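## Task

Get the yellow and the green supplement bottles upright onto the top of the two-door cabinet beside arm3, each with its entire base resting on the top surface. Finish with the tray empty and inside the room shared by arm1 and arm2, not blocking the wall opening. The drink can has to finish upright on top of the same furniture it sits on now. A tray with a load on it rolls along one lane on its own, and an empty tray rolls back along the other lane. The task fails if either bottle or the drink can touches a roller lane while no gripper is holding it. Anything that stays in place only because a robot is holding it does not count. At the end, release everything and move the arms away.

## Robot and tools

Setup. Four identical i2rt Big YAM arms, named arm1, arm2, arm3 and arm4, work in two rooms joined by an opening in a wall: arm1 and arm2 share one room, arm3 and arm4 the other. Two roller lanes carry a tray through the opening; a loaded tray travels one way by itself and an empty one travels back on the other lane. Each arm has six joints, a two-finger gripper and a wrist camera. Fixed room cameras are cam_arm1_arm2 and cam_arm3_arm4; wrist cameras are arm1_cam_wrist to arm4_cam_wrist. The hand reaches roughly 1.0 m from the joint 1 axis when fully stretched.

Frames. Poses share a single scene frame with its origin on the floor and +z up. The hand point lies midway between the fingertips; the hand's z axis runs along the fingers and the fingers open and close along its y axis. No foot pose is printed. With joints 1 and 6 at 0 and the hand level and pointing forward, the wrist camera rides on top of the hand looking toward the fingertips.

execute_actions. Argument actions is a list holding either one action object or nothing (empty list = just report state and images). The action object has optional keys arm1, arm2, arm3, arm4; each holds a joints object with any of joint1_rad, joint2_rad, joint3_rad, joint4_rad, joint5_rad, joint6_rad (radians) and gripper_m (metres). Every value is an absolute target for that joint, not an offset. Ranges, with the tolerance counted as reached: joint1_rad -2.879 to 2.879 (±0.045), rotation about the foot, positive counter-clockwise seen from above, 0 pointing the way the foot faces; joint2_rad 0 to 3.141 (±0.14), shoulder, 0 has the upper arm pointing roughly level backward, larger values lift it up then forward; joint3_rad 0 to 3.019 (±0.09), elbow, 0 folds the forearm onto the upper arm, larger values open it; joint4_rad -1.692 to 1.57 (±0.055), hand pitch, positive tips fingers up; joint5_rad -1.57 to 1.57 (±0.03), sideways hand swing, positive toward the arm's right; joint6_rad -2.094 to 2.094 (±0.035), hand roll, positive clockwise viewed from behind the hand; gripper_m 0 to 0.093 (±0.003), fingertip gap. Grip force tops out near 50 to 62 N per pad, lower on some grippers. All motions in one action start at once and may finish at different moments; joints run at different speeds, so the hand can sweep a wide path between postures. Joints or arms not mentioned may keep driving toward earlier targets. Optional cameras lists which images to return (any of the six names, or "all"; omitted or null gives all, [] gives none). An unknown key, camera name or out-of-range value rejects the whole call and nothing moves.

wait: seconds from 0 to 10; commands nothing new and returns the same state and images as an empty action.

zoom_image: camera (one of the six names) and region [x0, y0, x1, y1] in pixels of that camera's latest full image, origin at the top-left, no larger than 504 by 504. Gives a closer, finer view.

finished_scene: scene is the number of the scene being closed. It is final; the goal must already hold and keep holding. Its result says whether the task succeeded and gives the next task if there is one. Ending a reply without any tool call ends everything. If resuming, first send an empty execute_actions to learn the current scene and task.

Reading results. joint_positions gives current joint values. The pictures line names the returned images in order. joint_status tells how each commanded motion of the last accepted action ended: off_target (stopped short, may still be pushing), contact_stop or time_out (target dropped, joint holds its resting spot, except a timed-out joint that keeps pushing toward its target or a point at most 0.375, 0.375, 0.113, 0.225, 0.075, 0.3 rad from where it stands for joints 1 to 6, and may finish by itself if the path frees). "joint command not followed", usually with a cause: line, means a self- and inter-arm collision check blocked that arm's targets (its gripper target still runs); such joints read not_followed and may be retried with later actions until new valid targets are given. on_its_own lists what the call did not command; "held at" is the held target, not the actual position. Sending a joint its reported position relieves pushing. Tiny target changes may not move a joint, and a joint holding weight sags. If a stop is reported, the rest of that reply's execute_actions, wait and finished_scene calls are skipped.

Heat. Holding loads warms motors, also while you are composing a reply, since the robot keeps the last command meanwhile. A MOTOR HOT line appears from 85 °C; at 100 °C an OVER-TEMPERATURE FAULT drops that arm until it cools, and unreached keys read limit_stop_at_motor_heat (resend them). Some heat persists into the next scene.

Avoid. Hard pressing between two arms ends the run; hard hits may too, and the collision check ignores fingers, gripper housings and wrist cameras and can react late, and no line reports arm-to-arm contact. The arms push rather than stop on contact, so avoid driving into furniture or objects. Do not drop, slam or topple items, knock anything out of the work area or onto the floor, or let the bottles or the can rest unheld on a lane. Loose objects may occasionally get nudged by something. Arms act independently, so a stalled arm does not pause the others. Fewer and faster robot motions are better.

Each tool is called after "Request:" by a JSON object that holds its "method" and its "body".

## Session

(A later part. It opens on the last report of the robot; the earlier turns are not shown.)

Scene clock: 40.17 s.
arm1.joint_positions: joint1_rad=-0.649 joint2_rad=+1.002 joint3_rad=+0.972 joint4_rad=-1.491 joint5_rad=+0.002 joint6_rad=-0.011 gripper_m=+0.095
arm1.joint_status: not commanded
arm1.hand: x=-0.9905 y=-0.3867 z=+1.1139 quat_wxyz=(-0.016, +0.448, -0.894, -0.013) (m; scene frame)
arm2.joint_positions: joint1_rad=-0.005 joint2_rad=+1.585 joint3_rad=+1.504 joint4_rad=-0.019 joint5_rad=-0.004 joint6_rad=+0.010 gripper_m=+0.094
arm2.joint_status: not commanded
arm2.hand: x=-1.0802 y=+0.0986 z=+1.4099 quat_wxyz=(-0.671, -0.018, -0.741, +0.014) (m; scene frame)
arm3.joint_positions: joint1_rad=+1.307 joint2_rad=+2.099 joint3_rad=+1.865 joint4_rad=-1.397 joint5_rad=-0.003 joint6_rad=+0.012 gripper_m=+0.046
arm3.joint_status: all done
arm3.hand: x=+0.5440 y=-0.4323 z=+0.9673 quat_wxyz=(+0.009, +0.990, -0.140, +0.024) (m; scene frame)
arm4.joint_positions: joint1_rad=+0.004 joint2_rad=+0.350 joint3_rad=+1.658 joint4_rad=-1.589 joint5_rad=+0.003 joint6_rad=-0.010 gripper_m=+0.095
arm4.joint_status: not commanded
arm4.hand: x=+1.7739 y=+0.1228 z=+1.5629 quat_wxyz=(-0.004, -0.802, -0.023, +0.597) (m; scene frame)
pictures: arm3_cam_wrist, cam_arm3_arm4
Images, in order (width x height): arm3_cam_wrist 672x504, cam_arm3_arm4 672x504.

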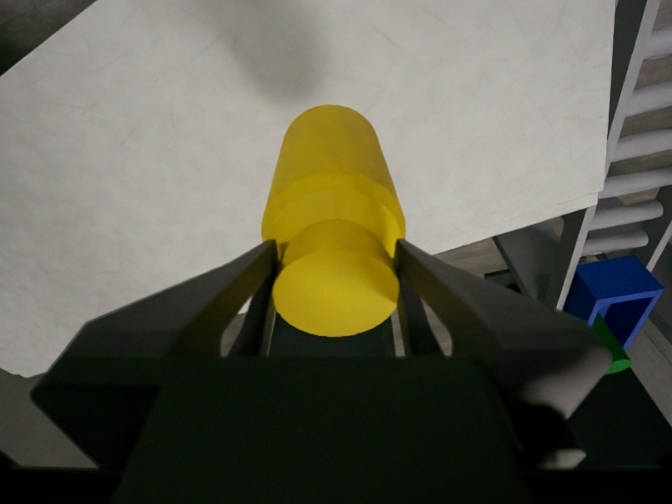

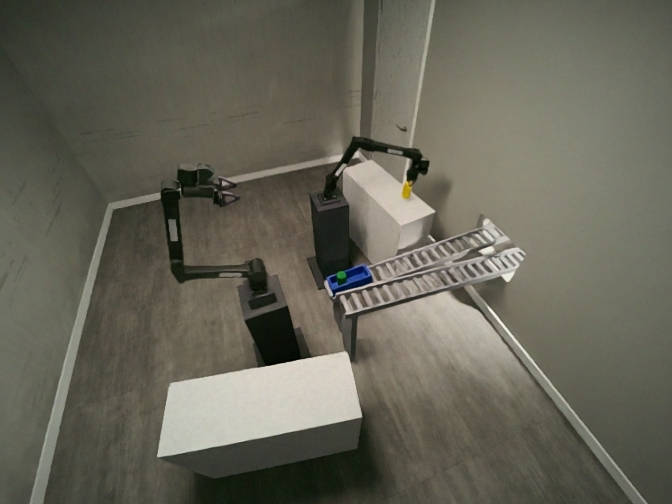

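Request:
{"method": "execute_actions", "body": {"actions": [{"arm3":{"joints":{"joint3_rad":1.71,"joint4_rad":-1.175}}}], "cameras": ["arm3_cam_wrist","cam_arm3_arm4"]}}

Scene clock: 42.07 s.
arm1.joint_positions: joint1_rad=-0.649 joint2_rad=+1.002 joint3_rad=+0.972 joint4_rad=-1.491 joint5_rad=+0.002 joint6_rad=-0.011 gripper_m=+0.095
arm1.joint_status: not commanded
arm1.hand: x=-0.9905 y=-0.3867 z=+1.1139 quat_wxyz=(-0.016, +0.448, -0.894, -0.013) (m; scene frame)
arm2.joint_positions: joint1_rad=-0.005 joint2_rad=+1.585 joint3_rad=+1.504 joint4_rad=-0.019 joint5_rad=-0.004 joint6_rad=+0.010 gripper_m=+0.094
arm2.joint_status: not commanded
arm2.hand: x=-1.0802 y=+0.0986 z=+1.4099 quat_wxyz=(-0.671, -0.018, -0.741, +0.014) (m; scene frame)
arm3.joint_positions: joint1_rad=+1.307 joint2_rad=+2.084 joint3_rad=+1.696 joint4_rad=-1.185 joint5_rad=-0.003 joint6_rad=+0.012 gripper_m=+0.046
arm3.joint_status: all done
arm3.hand: x=+0.5513 y=-0.4349 z=+0.9144 quat_wxyz=(+0.006, +0.990, -0.140, -0.005) (m; scene frame)
arm4.joint_positions: joint1_rad=+0.004 joint2_rad=+0.350 joint3_rad=+1.658 joint4_rad=-1.589 joint5_rad=+0.003 joint6_rad=-0.010 gripper_m=+0.095
arm4.joint_status: not commanded
arm4.hand: x=+1.7739 y=+0.1228 z=+1.5629 quat_wxyz=(-0.004, -0.802, -0.023, +0.597) (m; scene frame)
pictures: arm3_cam_wrist, cam_arm3_arm4
Images, in order (width x height): arm3_cam_wrist 672x504, cam_arm3_arm4 672x504.

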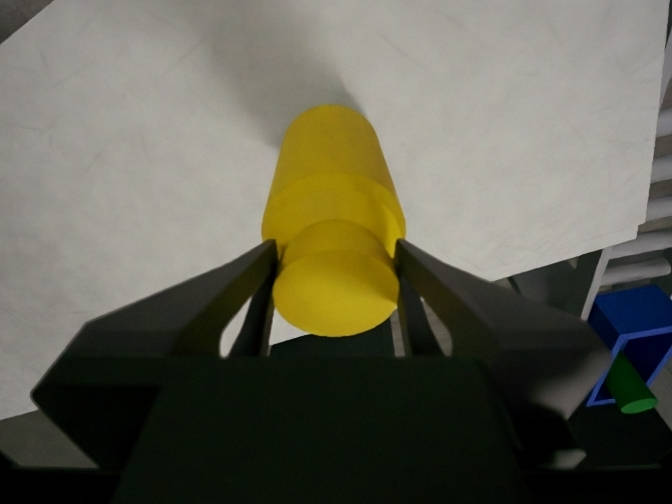

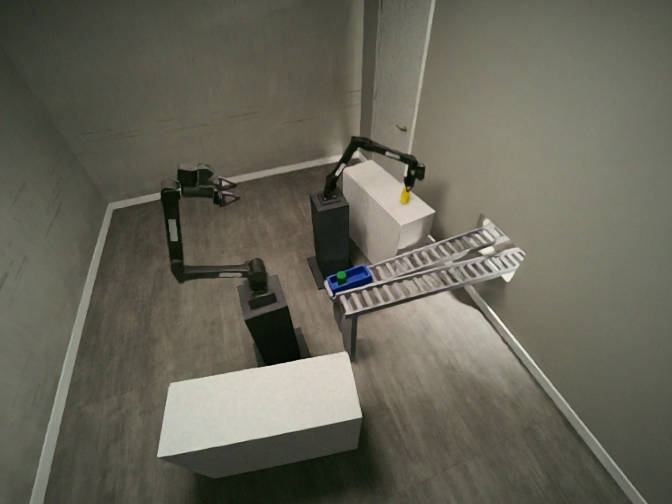

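Request:
{"method": "execute_actions", "body": {"actions": [{"arm3":{"joints":{"joint2_rad":2.11,"joint4_rad":-1.14}}}], "cameras": ["arm3_cam_wrist","cam_arm3_arm4"]}}

Scene clock: 43.30 s.
arm1.joint_positions: joint1_rad=-0.649 joint2_rad=+1.002 joint3_rad=+0.972 joint4_rad=-1.491 joint5_rad=+0.002 joint6_rad=-0.011 gripper_m=+0.095
arm1.joint_status: not commanded
arm1.hand: x=-0.9905 y=-0.3867 z=+1.1139 quat_wxyz=(-0.016, +0.448, -0.894, -0.013) (m; scene frame)
arm2.joint_positions: joint1_rad=-0.005 joint2_rad=+1.585 joint3_rad=+1.504 joint4_rad=-0.019 joint5_rad=-0.004 joint6_rad=+0.010 gripper_m=+0.094
arm2.joint_status: not commanded
arm2.hand: x=-1.0802 y=+0.0986 z=+1.4099 quat_wxyz=(-0.671, -0.018, -0.741, +0.014) (m; scene frame)
arm3.joint_positions: joint1_rad=+1.307 joint2_rad=+2.102 joint3_rad=+1.696 joint4_rad=-1.151 joint5_rad=-0.003 joint6_rad=+0.012 gripper_m=+0.046
arm3.joint_status: all done
arm3.hand: x=+0.5449 y=-0.4332 z=+0.9038 quat_wxyz=(+0.005, +0.990, -0.140, -0.012) (m; scene frame)
arm4.joint_positions: joint1_rad=+0.004 joint2_rad=+0.350 joint3_rad=+1.658 joint4_rad=-1.589 joint5_rad=+0.003 joint6_rad=-0.010 gripper_m=+0.095
arm4.joint_status: not commanded
arm4.hand: x=+1.7739 y=+0.1228 z=+1.5629 quat_wxyz=(-0.004, -0.802, -0.023, +0.597) (m; scene frame)
pictures: arm3_cam_wrist, cam_arm3_arm4
Images, in order (width x height): arm3_cam_wrist 672x504, cam_arm3_arm4 672x504.

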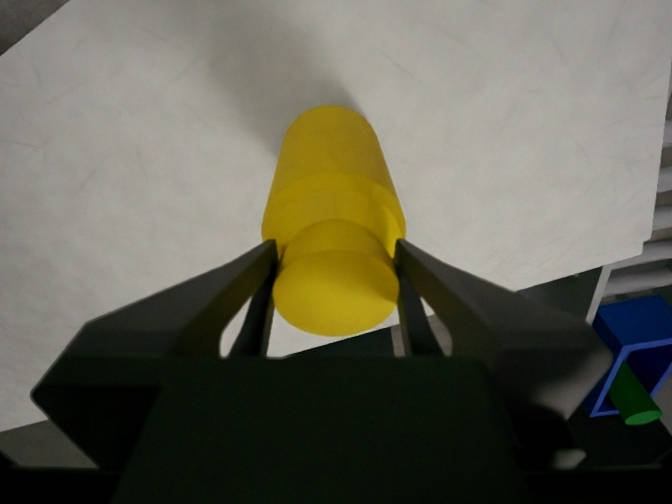

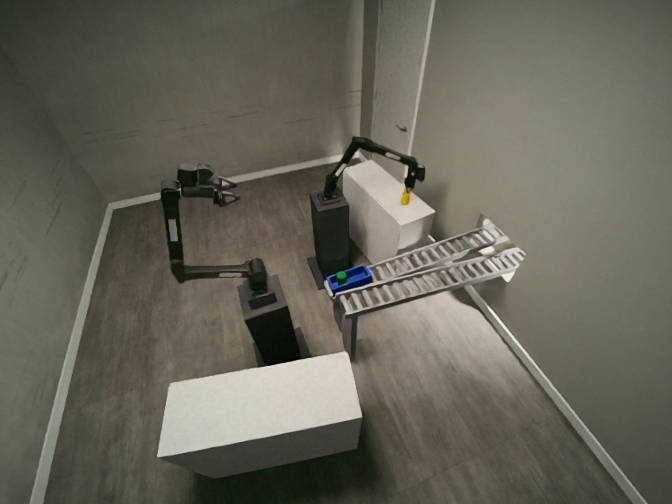

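Request:
{"method": "execute_actions", "body": {"actions": [{"arm3":{"joints":{"joint2_rad":2.15,"joint4_rad":-1.115}}}], "cameras": ["arm3_cam_wrist","cam_arm3_arm4"]}}

Scene clock: 44.17 s.
arm1.joint_positions: joint1_rad=-0.649 joint2_rad=+1.002 joint3_rad=+0.972 joint4_rad=-1.491 joint5_rad=+0.002 joint6_rad=-0.011 gripper_m=+0.095
arm1.joint_status: not commanded
arm1.hand: x=-0.9905 y=-0.3867 z=+1.1139 quat_wxyz=(-0.016, +0.448, -0.894, -0.013) (m; scene frame)
arm2.joint_positions: joint1_rad=-0.005 joint2_rad=+1.585 joint3_rad=+1.504 joint4_rad=-0.019 joint5_rad=-0.004 joint6_rad=+0.010 gripper_m=+0.094
arm2.joint_status: not commanded
arm2.hand: x=-1.0802 y=+0.0986 z=+1.4099 quat_wxyz=(-0.671, -0.018, -0.741, +0.014) (m; scene frame)
arm3.joint_positions: joint1_rad=+1.307 joint2_rad=+2.107 joint3_rad=+1.696 joint4_rad=-1.127 joint5_rad=-0.003 joint6_rad=+0.012 gripper_m=+0.046
arm3.joint_status: all done
arm3.hand: x=+0.5398 y=-0.4319 z=+0.9005 quat_wxyz=(+0.004, +0.990, -0.140, -0.022) (m; scene frame)
arm4.joint_positions: joint1_rad=+0.004 joint2_rad=+0.350 joint3_rad=+1.658 joint4_rad=-1.589 joint5_rad=+0.003 joint6_rad=-0.010 gripper_m=+0.095
arm4.joint_status: not commanded
arm4.hand: x=+1.7739 y=+0.1228 z=+1.5629 quat_wxyz=(-0.004, -0.802, -0.023, +0.597) (m; scene frame)
pictures: arm3_cam_wrist, cam_arm3_arm4
Images, in order (width x height): arm3_cam_wrist 672x504, cam_arm3_arm4 672x504.

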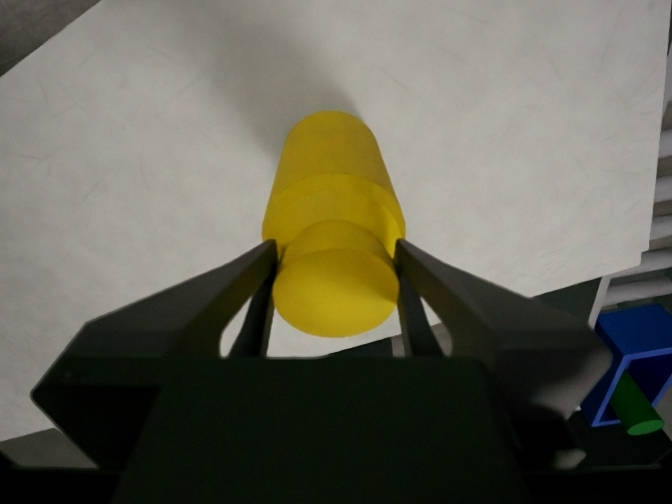

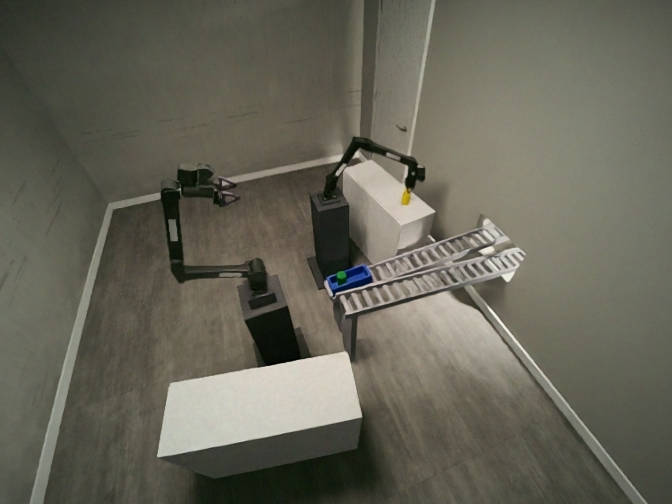

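Request:
{"method": "execute_actions", "body": {"actions": [{"arm3":{"joints":{"joint2_rad":2.107,"joint4_rad":-1.15,"gripper_m":0.09}}}], "cameras": []}}

Request:
{"method": "execute_actions", "body": {"actions": [{"arm3":{"joints":{"joint2_rad":1.95,"joint3_rad":1.85,"joint4_rad":-1.48}}}], "cameras": ["arm3_cam_wrist","cam_arm3_arm4"]}}

Scene clock: 45.43 s.
arm1.joint_positions: joint1_rad=-0.649 joint2_rad=+1.002 joint3_rad=+0.972 joint4_rad=-1.491 joint5_rad=+0.002 joint6_rad=-0.011 gripper_m=+0.095
arm1.joint_status: not commanded
arm1.hand: x=-0.9905 y=-0.3867 z=+1.1139 quat_wxyz=(-0.016, +0.448, -0.894, -0.013) (m; scene frame)
arm2.joint_positions: joint1_rad=-0.005 joint2_rad=+1.585 joint3_rad=+1.504 joint4_rad=-0.019 joint5_rad=-0.004 joint6_rad=+0.010 gripper_m=+0.094
arm2.joint_status: not commanded
arm2.hand: x=-1.0802 y=+0.0986 z=+1.4099 quat_wxyz=(-0.671, -0.018, -0.741, +0.014) (m; scene frame)
arm3.joint_positions: joint1_rad=+1.306 joint2_rad=+2.107 joint3_rad=+1.696 joint4_rad=-1.140 joint5_rad=-0.002 joint6_rad=+0.012 gripper_m=+0.090
arm3.joint_status: all done
arm3.hand: x=+0.5430 y=-0.4324 z=+0.9003 quat_wxyz=(+0.004, +0.990, -0.140, -0.015) (m; scene frame)
arm4.joint_positions: joint1_rad=+0.004 joint2_rad=+0.350 joint3_rad=+1.658 joint4_rad=-1.589 joint5_rad=+0.003 joint6_rad=-0.010 gripper_m=+0.095
arm4.joint_status: not commanded
arm4.hand: x=+1.7739 y=+0.1228 z=+1.5629 quat_wxyz=(-0.004, -0.802, -0.023, +0.597) (m; scene frame)
pictures: none
No camera images: the call's "cameras" was empty. Leave "cameras" out to get every camera's image.

Scene clock: 46.60 s.
arm1.joint_positions: joint1_rad=-0.649 joint2_rad=+1.002 joint3_rad=+0.972 joint4_rad=-1.491 joint5_rad=+0.002 joint6_rad=-0.011 gripper_m=+0.095
arm1.joint_status: not commanded
arm1.hand: x=-0.9905 y=-0.3867 z=+1.1139 quat_wxyz=(-0.016, +0.448, -0.894, -0.013) (m; scene frame)
arm2.joint_positions: joint1_rad=-0.005 joint2_rad=+1.585 joint3_rad=+1.504 joint4_rad=-0.019 joint5_rad=-0.004 joint6_rad=+0.010 gripper_m=+0.094
arm2.joint_status: not commanded
arm2.hand: x=-1.0802 y=+0.0986 z=+1.4099 quat_wxyz=(-0.671, -0.018, -0.741, +0.014) (m; scene frame)
arm3.joint_positions: joint1_rad=+1.306 joint2_rad=+1.929 joint3_rad=+1.820 joint4_rad=-1.470 joint5_rad=-0.002 joint6_rad=+0.012 gripper_m=+0.090
arm3.joint_status: all done
arm3.hand: x=+0.5762 y=-0.4401 z=+1.0511 quat_wxyz=(+0.006, +0.990, -0.140, -0.001) (m; scene frame)
arm4.joint_positions: joint1_rad=+0.004 joint2_rad=+0.350 joint3_rad=+1.658 joint4_rad=-1.589 joint5_rad=+0.003 joint6_rad=-0.010 gripper_m=+0.095
arm4.joint_status: not commanded
arm4.hand: x=+1.7739 y=+0.1228 z=+1.5629 quat_wxyz=(-0.004, -0.802, -0.023, +0.597) (m; scene frame)
pictures: arm3_cam_wrist, cam_arm3_arm4
Images, in order (width x height): arm3_cam_wrist 672x504, cam_arm3_arm4 672x504.

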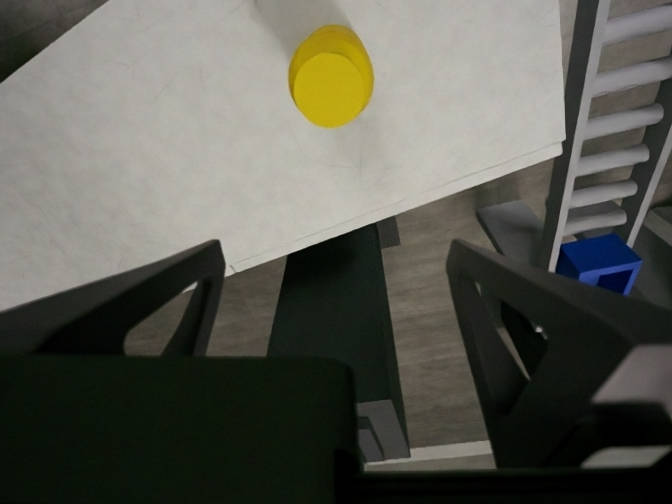

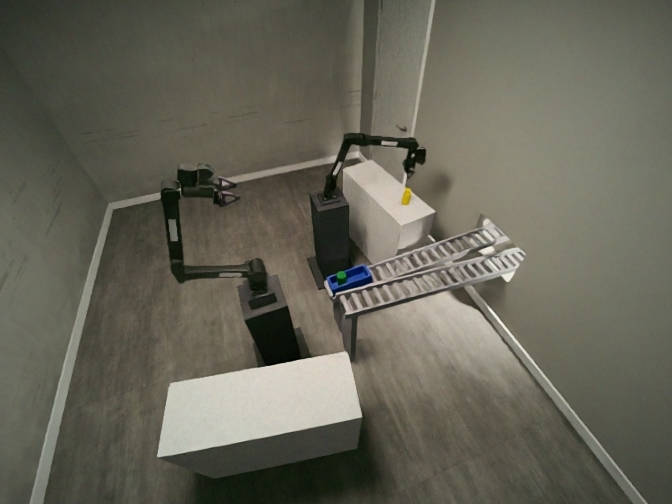

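Request:
{"method": "execute_actions", "body": {"actions": [{"arm3":{"joints":{"joint1_rad":-0.165,"gripper_m":0.093}}}], "cameras": []}}

Request:
{"method": "execute_actions", "body": {"actions": [{"arm3":{"joints":{"joint2_rad":2.27,"joint3_rad":1.70,"joint4_rad":-0.99}}}], "cameras": ["arm3_cam_wrist"]}}

Scene clock: 49.47 s.
arm1.joint_positions: joint1_rad=-0.649 joint2_rad=+1.002 joint3_rad=+0.972 joint4_rad=-1.491 joint5_rad=+0.002 joint6_rad=-0.011 gripper_m=+0.095
arm1.joint_status: not commanded
arm1.hand: x=-0.9905 y=-0.3867 z=+1.1139 quat_wxyz=(-0.016, +0.448, -0.894, -0.013) (m; scene frame)
arm2.joint_positions: joint1_rad=-0.005 joint2_rad=+1.585 joint3_rad=+1.504 joint4_rad=-0.019 joint5_rad=-0.004 joint6_rad=+0.010 gripper_m=+0.094
arm2.joint_status: not commanded
arm2.hand: x=-1.0802 y=+0.0986 z=+1.4099 quat_wxyz=(-0.671, -0.018, -0.741, +0.014) (m; scene frame)
arm3.joint_positions: joint1_rad=-0.170 joint2_rad=+1.946 joint3_rad=+1.820 joint4_rad=-1.470 joint5_rad=+0.001 joint6_rad=+0.012 gripper_m=+0.093
arm3.joint_status: all done
arm3.hand: x=+1.2550 y=-0.0116 z=+1.0307 quat_wxyz=(+0.016, +0.638, -0.770, +0.007) (m; scene frame)
arm4.joint_positions: joint1_rad=+0.004 joint2_rad=+0.350 joint3_rad=+1.658 joint4_rad=-1.589 joint5_rad=+0.003 joint6_rad=-0.010 gripper_m=+0.095
arm4.joint_status: not commanded
arm4.hand: x=+1.7739 y=+0.1228 z=+1.5629 quat_wxyz=(-0.004, -0.802, -0.023, +0.597) (m; scene frame)
pictures: none
No camera images: the call's "cameras" was empty. Leave "cameras" out to get every camera's image.

Scene clock: 50.83 s.
arm1.joint_positions: joint1_rad=-0.649 joint2_rad=+1.002 joint3_rad=+0.972 joint4_rad=-1.491 joint5_rad=+0.002 joint6_rad=-0.011 gripper_m=+0.095
arm1.joint_status: not commanded
arm1.hand: x=-0.9905 y=-0.3867 z=+1.1139 quat_wxyz=(-0.016, +0.448, -0.894, -0.013) (m; scene frame)
arm2.joint_positions: joint1_rad=-0.005 joint2_rad=+1.585 joint3_rad=+1.504 joint4_rad=-0.019 joint5_rad=-0.004 joint6_rad=+0.010 gripper_m=+0.094
arm2.joint_status: not commanded
arm2.hand: x=-1.0802 y=+0.0986 z=+1.4099 quat_wxyz=(-0.671, -0.018, -0.741, +0.014) (m; scene frame)
arm3.joint_positions: joint1_rad=-0.170 joint2_rad=+2.289 joint3_rad=+1.674 joint4_rad=-1.000 joint5_rad=+0.001 joint6_rad=+0.012 gripper_m=+0.093
arm3.joint_status: all done
arm3.hand: x=+1.2565 y=+0.0131 z=+0.7715 quat_wxyz=(+0.023, +0.638, -0.770, +0.013) (m; scene frame)
arm4.joint_positions: joint1_rad=+0.004 joint2_rad=+0.350 joint3_rad=+1.658 joint4_rad=-1.589 joint5_rad=+0.003 joint6_rad=-0.010 gripper_m=+0.095
arm4.joint_status: not commanded
arm4.hand: x=+1.7739 y=+0.1228 z=+1.5629 quat_wxyz=(-0.004, -0.802, -0.023, +0.597) (m; scene frame)
pictures: arm3_cam_wrist
Images, in order (width x height): arm3_cam_wrist 672x504.

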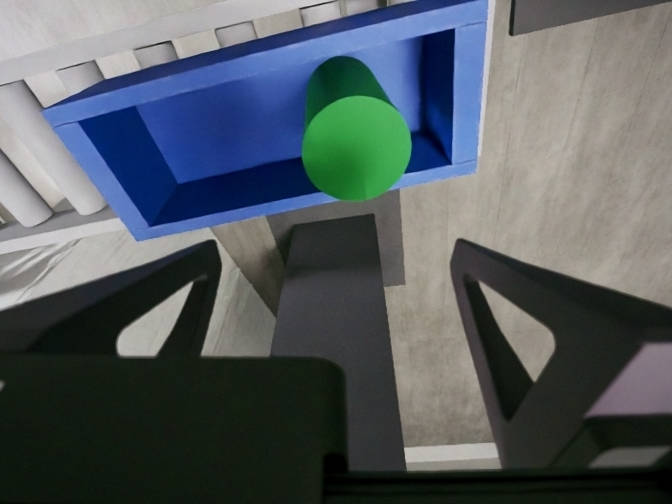

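Request:
{"method": "execute_actions", "body": {"actions": [{"arm3":{"joints":{"joint1_rad":-0.195,"joint2_rad":2.375,"joint3_rad":1.715,"joint4_rad":-0.865}}}], "cameras": ["arm3_cam_wrist"]}}

Scene clock: 52.57 s.
arm1.joint_positions: joint1_rad=-0.649 joint2_rad=+1.002 joint3_rad=+0.972 joint4_rad=-1.491 joint5_rad=+0.002 joint6_rad=-0.011 gripper_m=+0.095
arm1.joint_status: not commanded
arm1.hand: x=-0.9905 y=-0.3867 z=+1.1139 quat_wxyz=(-0.016, +0.448, -0.894, -0.013) (m; scene frame)
arm2.joint_positions: joint1_rad=-0.005 joint2_rad=+1.585 joint3_rad=+1.504 joint4_rad=-0.019 joint5_rad=-0.004 joint6_rad=+0.010 gripper_m=+0.094
arm2.joint_status: not commanded
arm2.hand: x=-1.0802 y=+0.0986 z=+1.4099 quat_wxyz=(-0.671, -0.018, -0.741, +0.014) (m; scene frame)
arm3.joint_positions: joint1_rad=-0.193 joint2_rad=+2.367 joint3_rad=+1.680 joint4_rad=-0.876 joint5_rad=+0.001 joint6_rad=+0.012 gripper_m=+0.093
arm3.joint_status: all done
arm3.hand: x=+1.2727 y=+0.0238 z=+0.7246 quat_wxyz=(+0.003, +0.629, -0.777, -0.003) (m; scene frame)
arm4.joint_positions: joint1_rad=+0.004 joint2_rad=+0.350 joint3_rad=+1.658 joint4_rad=-1.589 joint5_rad=+0.003 joint6_rad=-0.010 gripper_m=+0.095
arm4.joint_status: not commanded
arm4.hand: x=+1.7739 y=+0.1228 z=+1.5629 quat_wxyz=(-0.004, -0.802, -0.023, +0.597) (m; scene frame)
pictures: arm3_cam_wrist
Images, in order (width x height): arm3_cam_wrist 672x504.

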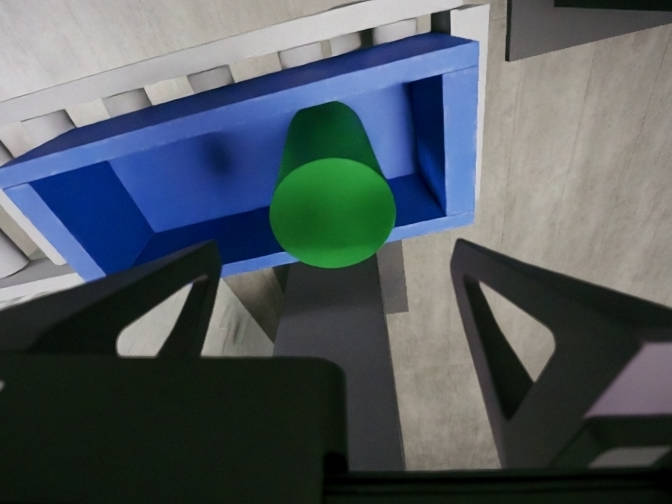

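Request:
{"method": "execute_actions", "body": {"actions": [{"arm3":{"joints":{"joint2_rad":2.47,"joint3_rad":1.66,"joint4_rad":-0.775}}}], "cameras": ["arm3_cam_wrist","cam_arm3_arm4"]}}

Scene clock: 54.47 s.
arm1.joint_positions: joint1_rad=-0.649 joint2_rad=+1.002 joint3_rad=+0.972 joint4_rad=-1.491 joint5_rad=+0.002 joint6_rad=-0.011 gripper_m=+0.095
arm1.joint_status: not commanded
arm1.hand: x=-0.9905 y=-0.3867 z=+1.1139 quat_wxyz=(-0.016, +0.448, -0.894, -0.013) (m; scene frame)
arm2.joint_positions: joint1_rad=-0.005 joint2_rad=+1.585 joint3_rad=+1.504 joint4_rad=-0.019 joint5_rad=-0.004 joint6_rad=+0.010 gripper_m=+0.094
arm2.joint_status: not commanded
arm2.hand: x=-1.0802 y=+0.0986 z=+1.4099 quat_wxyz=(-0.671, -0.018, -0.741, +0.014) (m; scene frame)
arm3.joint_positions: joint1_rad=-0.193 joint2_rad=+2.468 joint3_rad=+1.655 joint4_rad=-0.785 joint5_rad=+0.001 joint6_rad=+0.012 gripper_m=+0.093
arm3.joint_status: all done
arm3.hand: x=+1.2677 y=+0.0022 z=+0.6565 quat_wxyz=(+0.017, +0.629, -0.777, +0.008) (m; scene frame)
arm4.joint_positions: joint1_rad=+0.004 joint2_rad=+0.350 joint3_rad=+1.658 joint4_rad=-1.589 joint5_rad=+0.003 joint6_rad=-0.010 gripper_m=+0.095
arm4.joint_status: not commanded
arm4.hand: x=+1.7739 y=+0.1228 z=+1.5629 quat_wxyz=(-0.004, -0.802, -0.023, +0.597) (m; scene frame)
pictures: arm3_cam_wrist, cam_arm3_arm4
Images, in order (width x height): arm3_cam_wrist 672x504, cam_arm3_arm4 672x504.

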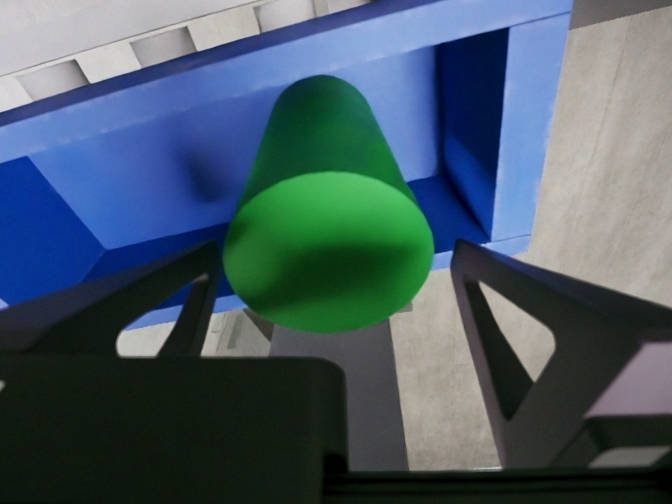

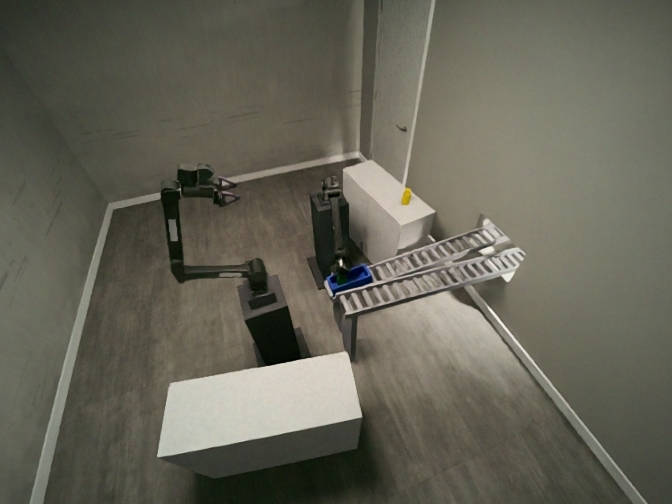

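Request:
{"method": "execute_actions", "body": {"actions": [{"arm3":{"joints":{"joint3_rad":1.72}}}], "cameras": ["arm3_cam_wrist"]}}

Scene clock: 56.00 s.
arm1.joint_positions: joint1_rad=-0.649 joint2_rad=+1.002 joint3_rad=+0.972 joint4_rad=-1.491 joint5_rad=+0.002 joint6_rad=-0.011 gripper_m=+0.095
arm1.joint_status: not commanded
arm1.hand: x=-0.9905 y=-0.3867 z=+1.1139 quat_wxyz=(-0.016, +0.448, -0.894, -0.013) (m; scene frame)
arm2.joint_positions: joint1_rad=-0.005 joint2_rad=+1.585 joint3_rad=+1.504 joint4_rad=-0.019 joint5_rad=-0.004 joint6_rad=+0.010 gripper_m=+0.094
arm2.joint_status: not commanded
arm2.hand: x=-1.0802 y=+0.0986 z=+1.4099 quat_wxyz=(-0.671, -0.018, -0.741, +0.014) (m; scene frame)
arm3.joint_positions: joint1_rad=-0.193 joint2_rad=+2.468 joint3_rad=+1.683 joint4_rad=-0.785 joint5_rad=+0.001 joint6_rad=+0.012 gripper_m=+0.093
arm3.joint_status: all done
arm3.hand: x=+1.2707 y=+0.0166 z=+0.6637 quat_wxyz=(+0.006, +0.629, -0.777, -0.001) (m; scene frame)
arm4.joint_positions: joint1_rad=+0.004 joint2_rad=+0.350 joint3_rad=+1.658 joint4_rad=-1.589 joint5_rad=+0.003 joint6_rad=-0.010 gripper_m=+0.095
arm4.joint_status: not commanded
arm4.hand: x=+1.7739 y=+0.1228 z=+1.5629 quat_wxyz=(-0.004, -0.802, -0.023, +0.597) (m; scene frame)
pictures: arm3_cam_wrist
Images, in order (width x height): arm3_cam_wrist 672x504.

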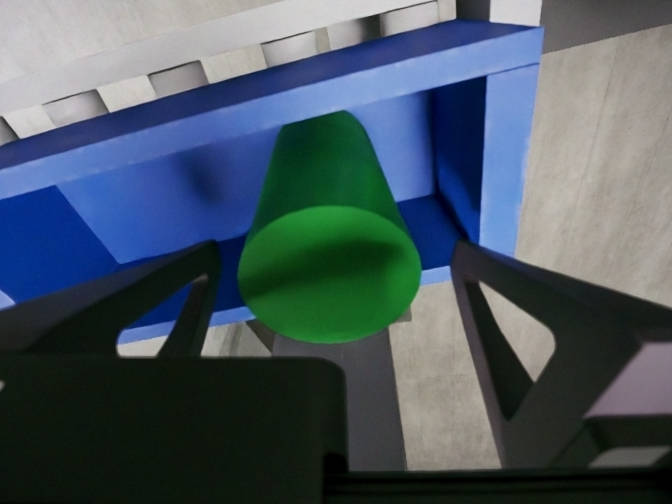

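Request:
{"method": "execute_actions", "body": {"actions": [{"arm3":{"joints":{"gripper_m":0.03}}}], "cameras": ["arm3_cam_wrist"]}}

Request:
{"method": "execute_actions", "body": {"actions": [{"arm3":{"joints":{"joint2_rad":2.27,"joint3_rad":1.70,"joint4_rad":-0.99}}}], "cameras": ["arm3_cam_wrist","cam_arm3_arm4"]}}

Scene clock: 57.13 s.
arm1.joint_positions: joint1_rad=-0.649 joint2_rad=+1.002 joint3_rad=+0.972 joint4_rad=-1.491 joint5_rad=+0.002 joint6_rad=-0.011 gripper_m=+0.095
arm1.joint_status: not commanded
arm1.hand: x=-0.9905 y=-0.3867 z=+1.1139 quat_wxyz=(-0.016, +0.448, -0.894, -0.013) (m; scene frame)
arm2.joint_positions: joint1_rad=-0.005 joint2_rad=+1.585 joint3_rad=+1.504 joint4_rad=-0.019 joint5_rad=-0.004 joint6_rad=+0.010 gripper_m=+0.094
arm2.joint_status: not commanded
arm2.hand: x=-1.0802 y=+0.0986 z=+1.4099 quat_wxyz=(-0.671, -0.018, -0.741, +0.014) (m; scene frame)
arm3.joint_positions: joint1_rad=-0.193 joint2_rad=+2.468 joint3_rad=+1.683 joint4_rad=-0.784 joint5_rad=+0.001 joint6_rad=+0.012 gripper_m=+0.066
arm3.joint_status: gripper_m off_target (ended at +0.066, target +0.030)
arm3.hand: x=+1.2706 y=+0.0167 z=+0.6637 quat_wxyz=(+0.006, +0.629, -0.777, -0.001) (m; scene frame)
arm4.joint_positions: joint1_rad=+0.004 joint2_rad=+0.350 joint3_rad=+1.658 joint4_rad=-1.589 joint5_rad=+0.003 joint6_rad=-0.010 gripper_m=+0.095
arm4.joint_status: not commanded
arm4.hand: x=+1.7739 y=+0.1228 z=+1.5629 quat_wxyz=(-0.004, -0.802, -0.023, +0.597) (m; scene frame)
pictures: arm3_cam_wrist
Images, in order (width x height): arm3_cam_wrist 672x504.

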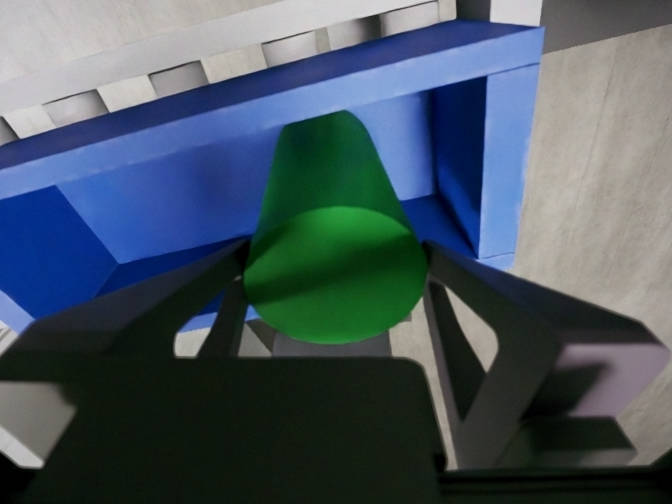

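Scene clock: 58.27 s.
arm1.joint_positions: joint1_rad=-0.649 joint2_rad=+1.002 joint3_rad=+0.972 joint4_rad=-1.491 joint5_rad=+0.002 joint6_rad=-0.011 gripper_m=+0.095
arm1.joint_status: not commanded
arm1.hand: x=-0.9905 y=-0.3867 z=+1.1139 quat_wxyz=(-0.016, +0.448, -0.894, -0.013) (m; scene frame)
arm2.joint_positions: joint1_rad=-0.005 joint2_rad=+1.585 joint3_rad=+1.504 joint4_rad=-0.019 joint5_rad=-0.004 joint6_rad=+0.010 gripper_m=+0.094
arm2.joint_status: not commanded
arm2.hand: x=-1.0802 y=+0.0986 z=+1.4099 quat_wxyz=(-0.671, -0.018, -0.741, +0.014) (m; scene frame)
arm3.joint_positions: joint1_rad=-0.193 joint2_rad=+2.267 joint3_rad=+1.683 joint4_rad=-0.980 joint5_rad=+0.001 joint6_rad=+0.012 gripper_m=+0.066
arm3.joint_status: all done
arm3.hand: x=+1.2733 y=+0.0238 z=+0.7870 quat_wxyz=(+0.004, +0.629, -0.777, -0.003) (m; scene frame)
arm4.joint_positions: joint1_rad=+0.004 joint2_rad=+0.350 joint3_rad=+1.658 joint4_rad=-1.589 joint5_rad=+0.003 joint6_rad=-0.010 gripper_m=+0.095
arm4.joint_status: not commanded
arm4.hand: x=+1.7739 y=+0.1228 z=+1.5629 quat_wxyz=(-0.004, -0.802, -0.023, +0.597) (m; scene frame)
pictures: arm3_cam_wrist, cam_arm3_arm4
Images, in order (width x height): arm3_cam_wrist 672x504, cam_arm3_arm4 672x504.

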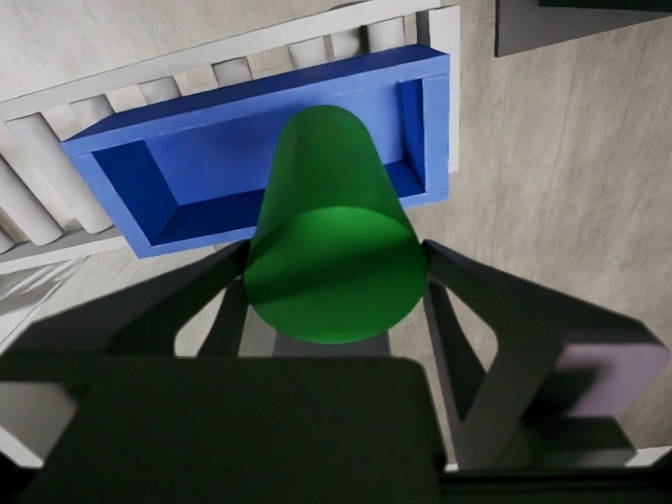

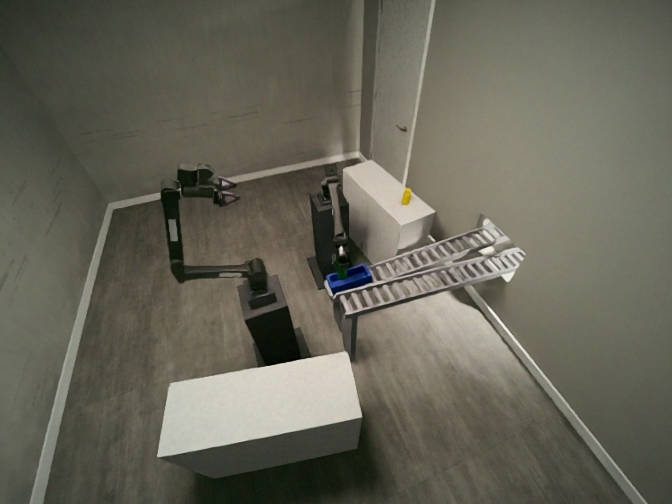

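Request:
{"method": "execute_actions", "body": {"actions": [{"arm3":{"joints":{"joint2_rad":1.75,"joint3_rad":1.80,"joint4_rad":-1.6}}}], "cameras": []}}

Request:
{"method": "execute_actions", "body": {"actions": [{"arm3":{"joints":{"joint1_rad":1.62}}}], "cameras": []}}

Request:
{"method": "execute_actions", "body": {"actions": [{"arm3":{"joints":{"joint2_rad":2.05,"joint3_rad":1.73,"joint4_rad":-1.2}}}], "cameras": ["arm3_cam_wrist","cam_arm3_arm4"]}}

Scene clock: 60.93 s.
arm1.joint_positions: joint1_rad=-0.649 joint2_rad=+1.002 joint3_rad=+0.972 joint4_rad=-1.491 joint5_rad=+0.002 joint6_rad=-0.011 gripper_m=+0.095
arm1.joint_status: not commanded
arm1.hand: x=-0.9905 y=-0.3867 z=+1.1139 quat_wxyz=(-0.016, +0.448, -0.894, -0.013) (m; scene frame)
arm2.joint_positions: joint1_rad=-0.005 joint2_rad=+1.585 joint3_rad=+1.504 joint4_rad=-0.019 joint5_rad=-0.004 joint6_rad=+0.010 gripper_m=+0.094
arm2.joint_status: not commanded
arm2.hand: x=-1.0802 y=+0.0986 z=+1.4099 quat_wxyz=(-0.671, -0.018, -0.741, +0.014) (m; scene frame)
arm3.joint_positions: joint1_rad=-0.193 joint2_rad=+1.764 joint3_rad=+1.784 joint4_rad=-1.592 joint5_rad=+0.001 joint6_rad=+0.012 gripper_m=+0.066
arm3.joint_status: all done
arm3.hand: x=+1.2588 y=-0.0664 z=+1.1176 quat_wxyz=(+0.007, +0.629, -0.777, +0.000) (m; scene frame)
arm4.joint_positions: joint1_rad=+0.004 joint2_rad=+0.350 joint3_rad=+1.658 joint4_rad=-1.589 joint5_rad=+0.003 joint6_rad=-0.010 gripper_m=+0.095
arm4.joint_status: not commanded
arm4.hand: x=+1.7739 y=+0.1228 z=+1.5629 quat_wxyz=(-0.004, -0.802, -0.023, +0.597) (m; scene frame)
pictures: none
No camera images: the call's "cameras" was empty. Leave "cameras" out to get every camera's image.

Scene clock: 63.10 s.
arm1.joint_positions: joint1_rad=-0.649 joint2_rad=+1.002 joint3_rad=+0.972 joint4_rad=-1.491 joint5_rad=+0.002 joint6_rad=-0.011 gripper_m=+0.095
arm1.joint_status: not commanded
arm1.hand: x=-0.9905 y=-0.3867 z=+1.1139 quat_wxyz=(-0.016, +0.448, -0.894, -0.013) (m; scene frame)
arm2.joint_positions: joint1_rad=-0.005 joint2_rad=+1.585 joint3_rad=+1.504 joint4_rad=-0.019 joint5_rad=-0.004 joint6_rad=+0.010 gripper_m=+0.094
arm2.joint_status: not commanded
arm2.hand: x=-1.0802 y=+0.0986 z=+1.4099 quat_wxyz=(-0.671, -0.018, -0.741, +0.014) (m; scene frame)
arm3.joint_positions: joint1_rad=+1.625 joint2_rad=+1.764 joint3_rad=+1.784 joint4_rad=-1.592 joint5_rad=-0.002 joint6_rad=+0.012 gripper_m=+0.066
arm3.joint_status: all done
arm3.hand: x=+0.6095 y=-0.6250 z=+1.1291 quat_wxyz=(+0.004, +1.000, +0.019, -0.005) (m; scene frame)
arm4.joint_positions: joint1_rad=+0.004 joint2_rad=+0.350 joint3_rad=+1.658 joint4_rad=-1.589 joint5_rad=+0.003 joint6_rad=-0.010 gripper_m=+0.095
arm4.joint_status: not commanded
arm4.hand: x=+1.7739 y=+0.1228 z=+1.5629 quat_wxyz=(-0.004, -0.802, -0.023, +0.597) (m; scene frame)
pictures: none
No camera images: the call's "cameras" was empty. Leave "cameras" out to get every camera's image.

Scene clock: 64.37 s.
arm1.joint_positions: joint1_rad=-0.649 joint2_rad=+1.002 joint3_rad=+0.972 joint4_rad=-1.491 joint5_rad=+0.002 joint6_rad=-0.011 gripper_m=+0.095
arm1.joint_status: not commanded
arm1.hand: x=-0.9905 y=-0.3867 z=+1.1139 quat_wxyz=(-0.016, +0.448, -0.894, -0.013) (m; scene frame)
arm2.joint_positions: joint1_rad=-0.005 joint2_rad=+1.585 joint3_rad=+1.504 joint4_rad=-0.019 joint5_rad=-0.004 joint6_rad=+0.010 gripper_m=+0.094
arm2.joint_status: not commanded
arm2.hand: x=-1.0802 y=+0.0986 z=+1.4099 quat_wxyz=(-0.671, -0.018, -0.741, +0.014) (m; scene frame)
arm3.joint_positions: joint1_rad=+1.625 joint2_rad=+2.090 joint3_rad=+1.703 joint4_rad=-1.209 joint5_rad=-0.002 joint6_rad=+0.012 gripper_m=+0.066
arm3.joint_status: all done
arm3.hand: x=+0.5335 y=-0.6299 z=+0.9149 quat_wxyz=(+0.004, +1.000, +0.019, +0.007) (m; scene frame)
arm4.joint_positions: joint1_rad=+0.004 joint2_rad=+0.350 joint3_rad=+1.658 joint4_rad=-1.589 joint5_rad=+0.003 joint6_rad=-0.010 gripper_m=+0.095
arm4.joint_status: not commanded
arm4.hand: x=+1.7739 y=+0.1228 z=+1.5629 quat_wxyz=(-0.004, -0.802, -0.023, +0.597) (m; scene frame)
pictures: arm3_cam_wrist, cam_arm3_arm4
Images, in order (width x height): arm3_cam_wrist 672x504, cam_arm3_arm4 672x504.

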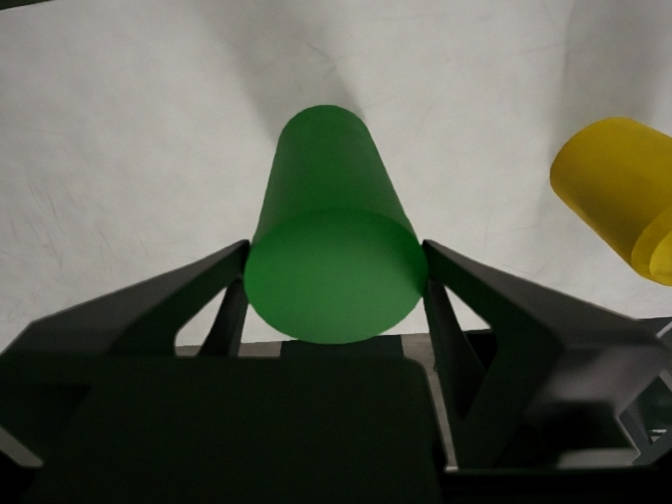

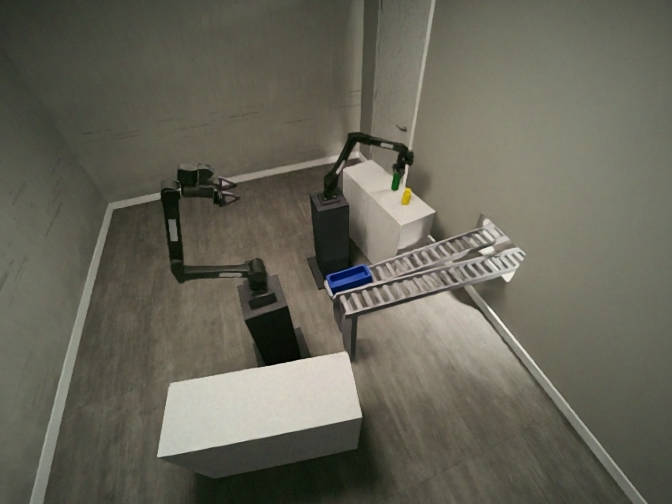

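Request:
{"method": "execute_actions", "body": {"actions": [{"arm3":{"joints":{"joint3_rad":1.655,"joint4_rad":-1.145}}}], "cameras": ["arm3_cam_wrist"]}}

Scene clock: 65.53 s.
arm1.joint_positions: joint1_rad=-0.649 joint2_rad=+1.002 joint3_rad=+0.972 joint4_rad=-1.491 joint5_rad=+0.002 joint6_rad=-0.011 gripper_m=+0.095
arm1.joint_status: not commanded
arm1.hand: x=-0.9905 y=-0.3867 z=+1.1139 quat_wxyz=(-0.016, +0.448, -0.894, -0.013) (m; scene frame)
arm2.joint_positions: joint1_rad=-0.005 joint2_rad=+1.585 joint3_rad=+1.504 joint4_rad=-0.019 joint5_rad=-0.004 joint6_rad=+0.010 gripper_m=+0.094
arm2.joint_status: not commanded
arm2.hand: x=-1.0802 y=+0.0986 z=+1.4099 quat_wxyz=(-0.671, -0.018, -0.741, +0.014) (m; scene frame)
arm3.joint_positions: joint1_rad=+1.624 joint2_rad=+2.083 joint3_rad=+1.655 joint4_rad=-1.155 joint5_rad=-0.002 joint6_rad=+0.012 gripper_m=+0.066
arm3.joint_status: all done
arm3.hand: x=+0.5386 y=-0.6294 z=+0.9021 quat_wxyz=(+0.004, +1.000, +0.018, +0.000) (m; scene frame)
arm4.joint_positions: joint1_rad=+0.004 joint2_rad=+0.350 joint3_rad=+1.658 joint4_rad=-1.589 joint5_rad=+0.003 joint6_rad=-0.010 gripper_m=+0.095
arm4.joint_status: not commanded
arm4.hand: x=+1.7739 y=+0.1228 z=+1.5629 quat_wxyz=(-0.004, -0.802, -0.023, +0.597) (m; scene frame)
pictures: arm3_cam_wrist
Images, in order (width x height): arm3_cam_wrist 672x504.

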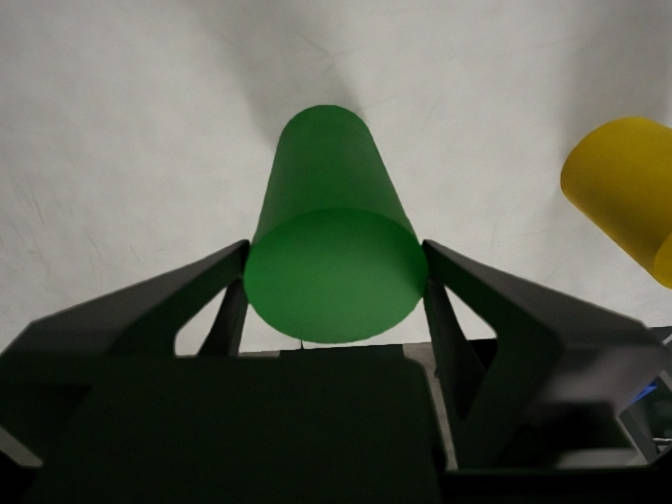

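Request:
{"method": "execute_actions", "body": {"actions": [{"arm3":{"joints":{"joint3_rad":1.625,"joint4_rad":-1.12}}}], "cameras": ["arm3_cam_wrist"]}}

Scene clock: 66.40 s.
arm1.joint_positions: joint1_rad=-0.649 joint2_rad=+1.002 joint3_rad=+0.972 joint4_rad=-1.491 joint5_rad=+0.002 joint6_rad=-0.011 gripper_m=+0.095
arm1.joint_status: not commanded
arm1.hand: x=-0.9905 y=-0.3867 z=+1.1139 quat_wxyz=(-0.016, +0.448, -0.894, -0.013) (m; scene frame)
arm2.joint_positions: joint1_rad=-0.005 joint2_rad=+1.585 joint3_rad=+1.504 joint4_rad=-0.019 joint5_rad=-0.004 joint6_rad=+0.010 gripper_m=+0.094
arm2.joint_status: not commanded
arm2.hand: x=-1.0802 y=+0.0986 z=+1.4099 quat_wxyz=(-0.671, -0.018, -0.741, +0.014) (m; scene frame)
arm3.joint_positions: joint1_rad=+1.624 joint2_rad=+2.072 joint3_rad=+1.634 joint4_rad=-1.133 joint5_rad=-0.002 joint6_rad=+0.012 gripper_m=+0.066
arm3.joint_status: all done
arm3.hand: x=+0.5401 y=-0.6294 z=+0.9016 quat_wxyz=(+0.004, +1.000, +0.018, -0.006) (m; scene frame)
arm4.joint_positions: joint1_rad=+0.004 joint2_rad=+0.350 joint3_rad=+1.658 joint4_rad=-1.589 joint5_rad=+0.003 joint6_rad=-0.010 gripper_m=+0.095
arm4.joint_status: not commanded
arm4.hand: x=+1.7739 y=+0.1228 z=+1.5629 quat_wxyz=(-0.004, -0.802, -0.023, +0.597) (m; scene frame)
pictures: arm3_cam_wrist
Images, in order (width x height): arm3_cam_wrist 672x504.

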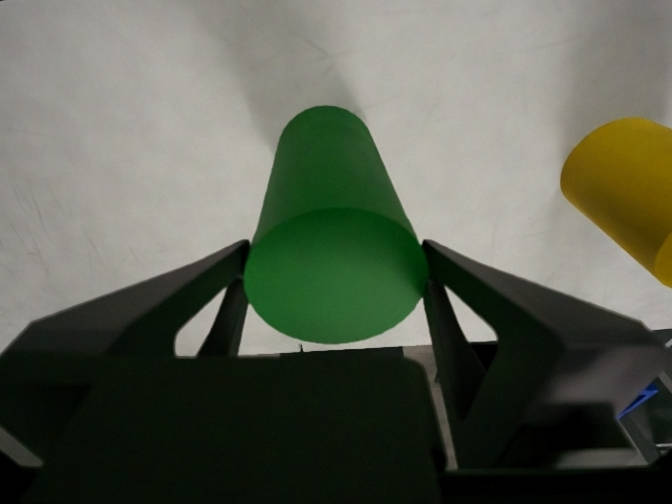

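j2 got pushed back, so the bottle is in contact. Release.

Request:
{"method": "execute_actions", "body": {"actions": [{"arm3":{"joints":{"joint2_rad":2.072,"gripper_m":0.093}}}], "cameras": []}}

Request:
{"method": "execute_actions", "body": {"actions": [{"arm3":{"joints":{"joint2_rad":1.9,"joint3_rad":1.85,"joint4_rad":-1.52}}}], "cameras": []}}

Request:
{"method": "execute_actions", "body": {"actions": [{"arm3":{"joints":{"joint1_rad":0.0}}}], "cameras": ["arm3_cam_wrist","cam_arm3_arm4","cam_arm1_arm2"]}}

Scene clock: 67.70 s.
arm1.joint_positions: joint1_rad=-0.649 joint2_rad=+1.002 joint3_rad=+0.972 joint4_rad=-1.491 joint5_rad=+0.002 joint6_rad=-0.011 gripper_m=+0.095
arm1.joint_status: not commanded
arm1.hand: x=-0.9905 y=-0.3867 z=+1.1139 quat_wxyz=(-0.016, +0.448, -0.894, -0.013) (m; scene frame)
arm2.joint_positions: joint1_rad=-0.005 joint2_rad=+1.585 joint3_rad=+1.504 joint4_rad=-0.019 joint5_rad=-0.004 joint6_rad=+0.010 gripper_m=+0.094
arm2.joint_status: not commanded
arm2.hand: x=-1.0802 y=+0.0986 z=+1.4099 quat_wxyz=(-0.671, -0.018, -0.741, +0.014) (m; scene frame)
arm3.joint_positions: joint1_rad=+1.624 joint2_rad=+2.072 joint3_rad=+1.630 joint4_rad=-1.131 joint5_rad=-0.002 joint6_rad=+0.012 gripper_m=+0.093
arm3.joint_status: all done
arm3.hand: x=+0.5414 y=-0.6293 z=+0.9002 quat_wxyz=(+0.004, +1.000, +0.018, -0.005) (m; scene frame)
arm4.joint_positions: joint1_rad=+0.004 joint2_rad=+0.350 joint3_rad=+1.658 joint4_rad=-1.589 joint5_rad=+0.003 joint6_rad=-0.010 gripper_m=+0.095
arm4.joint_status: not commanded
arm4.hand: x=+1.7739 y=+0.1228 z=+1.5629 quat_wxyz=(-0.004, -0.802, -0.023, +0.597) (m; scene frame)
pictures: none
No camera images: the call's "cameras" was empty. Leave "cameras" out to get every camera's image.

Scene clock: 69.03 s.
arm1.joint_positions: joint1_rad=-0.649 joint2_rad=+1.002 joint3_rad=+0.972 joint4_rad=-1.491 joint5_rad=+0.002 joint6_rad=-0.011 gripper_m=+0.095
arm1.joint_status: not commanded
arm1.hand: x=-0.9905 y=-0.3867 z=+1.1139 quat_wxyz=(-0.016, +0.448, -0.894, -0.013) (m; scene frame)
arm2.joint_positions: joint1_rad=-0.005 joint2_rad=+1.585 joint3_rad=+1.504 joint4_rad=-0.019 joint5_rad=-0.004 joint6_rad=+0.010 gripper_m=+0.094
arm2.joint_status: not commanded
arm2.hand: x=-1.0802 y=+0.0986 z=+1.4099 quat_wxyz=(-0.671, -0.018, -0.741, +0.014) (m; scene frame)
arm3.joint_positions: joint1_rad=+1.624 joint2_rad=+1.882 joint3_rad=+1.827 joint4_rad=-1.510 joint5_rad=-0.002 joint6_rad=+0.012 gripper_m=+0.093
arm3.joint_status: all done
arm3.hand: x=+0.5664 y=-0.6270 z=+1.0820 quat_wxyz=(+0.005, +1.000, +0.018, -0.009) (m; scene frame)
arm4.joint_positions: joint1_rad=+0.004 joint2_rad=+0.350 joint3_rad=+1.658 joint4_rad=-1.589 joint5_rad=+0.003 joint6_rad=-0.010 gripper_m=+0.095
arm4.joint_status: not commanded
arm4.hand: x=+1.7739 y=+0.1228 z=+1.5629 quat_wxyz=(-0.004, -0.802, -0.023, +0.597) (m; scene frame)
pictures: none
No camera images: the call's "cameras" was empty. Leave "cameras" out to get every camera's image.

Scene clock: 71.10 s.
arm1.joint_positions: joint1_rad=-0.649 joint2_rad=+1.002 joint3_rad=+0.972 joint4_rad=-1.491 joint5_rad=+0.002 joint6_rad=-0.011 gripper_m=+0.095
arm1.joint_status: not commanded
arm1.hand: x=-0.9905 y=-0.3867 z=+1.1139 quat_wxyz=(-0.016, +0.448, -0.894, -0.013) (m; scene frame)
arm2.joint_positions: joint1_rad=-0.005 joint2_rad=+1.585 joint3_rad=+1.504 joint4_rad=-0.019 joint5_rad=-0.004 joint6_rad=+0.010 gripper_m=+0.094
arm2.joint_status: not commanded
arm2.hand: x=-1.0802 y=+0.0986 z=+1.4099 quat_wxyz=(-0.671, -0.018, -0.741, +0.014) (m; scene frame)
arm3.joint_positions: joint1_rad=-0.006 joint2_rad=+1.898 joint3_rad=+1.827 joint4_rad=-1.510 joint5_rad=+0.001 joint6_rad=+0.012 gripper_m=+0.093
arm3.joint_status: all done
arm3.hand: x=+1.1576 y=-0.0124 z=+1.0616 quat_wxyz=(+0.010, +0.699, -0.715, +0.002) (m; scene frame)
arm4.joint_positions: joint1_rad=+0.004 joint2_rad=+0.350 joint3_rad=+1.658 joint4_rad=-1.589 joint5_rad=+0.003 joint6_rad=-0.010 gripper_m=+0.095
arm4.joint_status: not commanded
arm4.hand: x=+1.7739 y=+0.1228 z=+1.5629 quat_wxyz=(-0.004, -0.802, -0.023, +0.597) (m; scene frame)
pictures: arm3_cam_wrist, cam_arm1_arm2, cam_arm3_arm4
Images, in order (width x height): arm3_cam_wrist 672x504, cam_arm1_arm2 672x504, cam_arm3_arm4 672x504.

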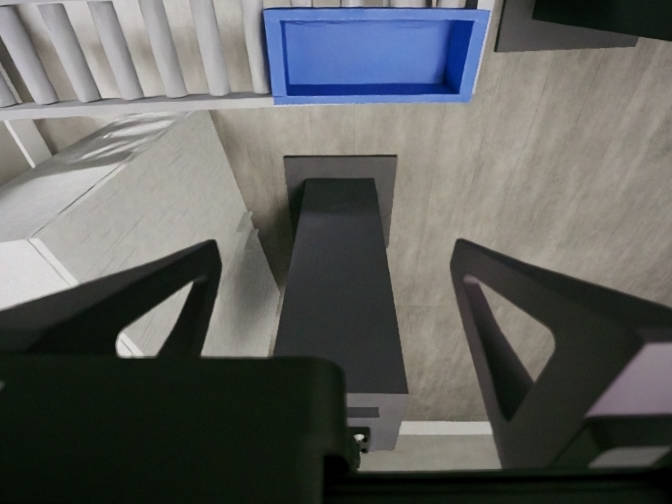

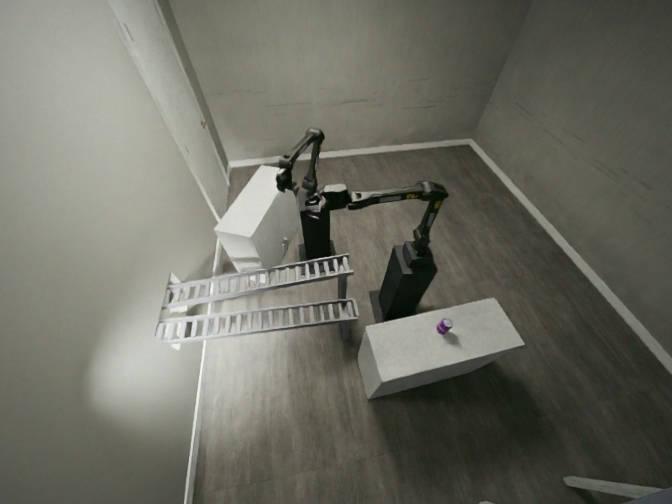

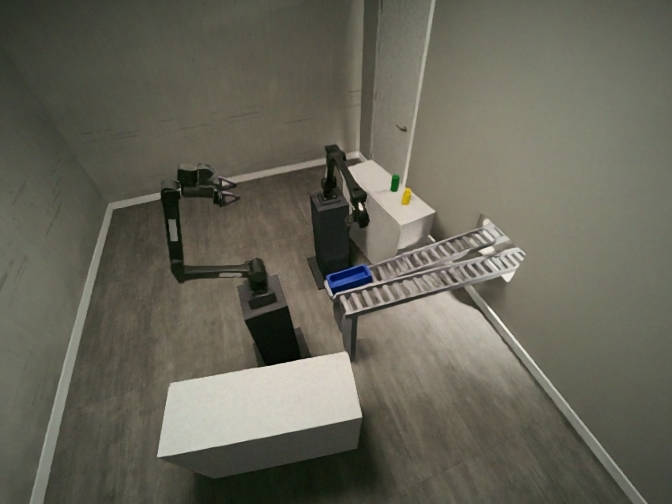

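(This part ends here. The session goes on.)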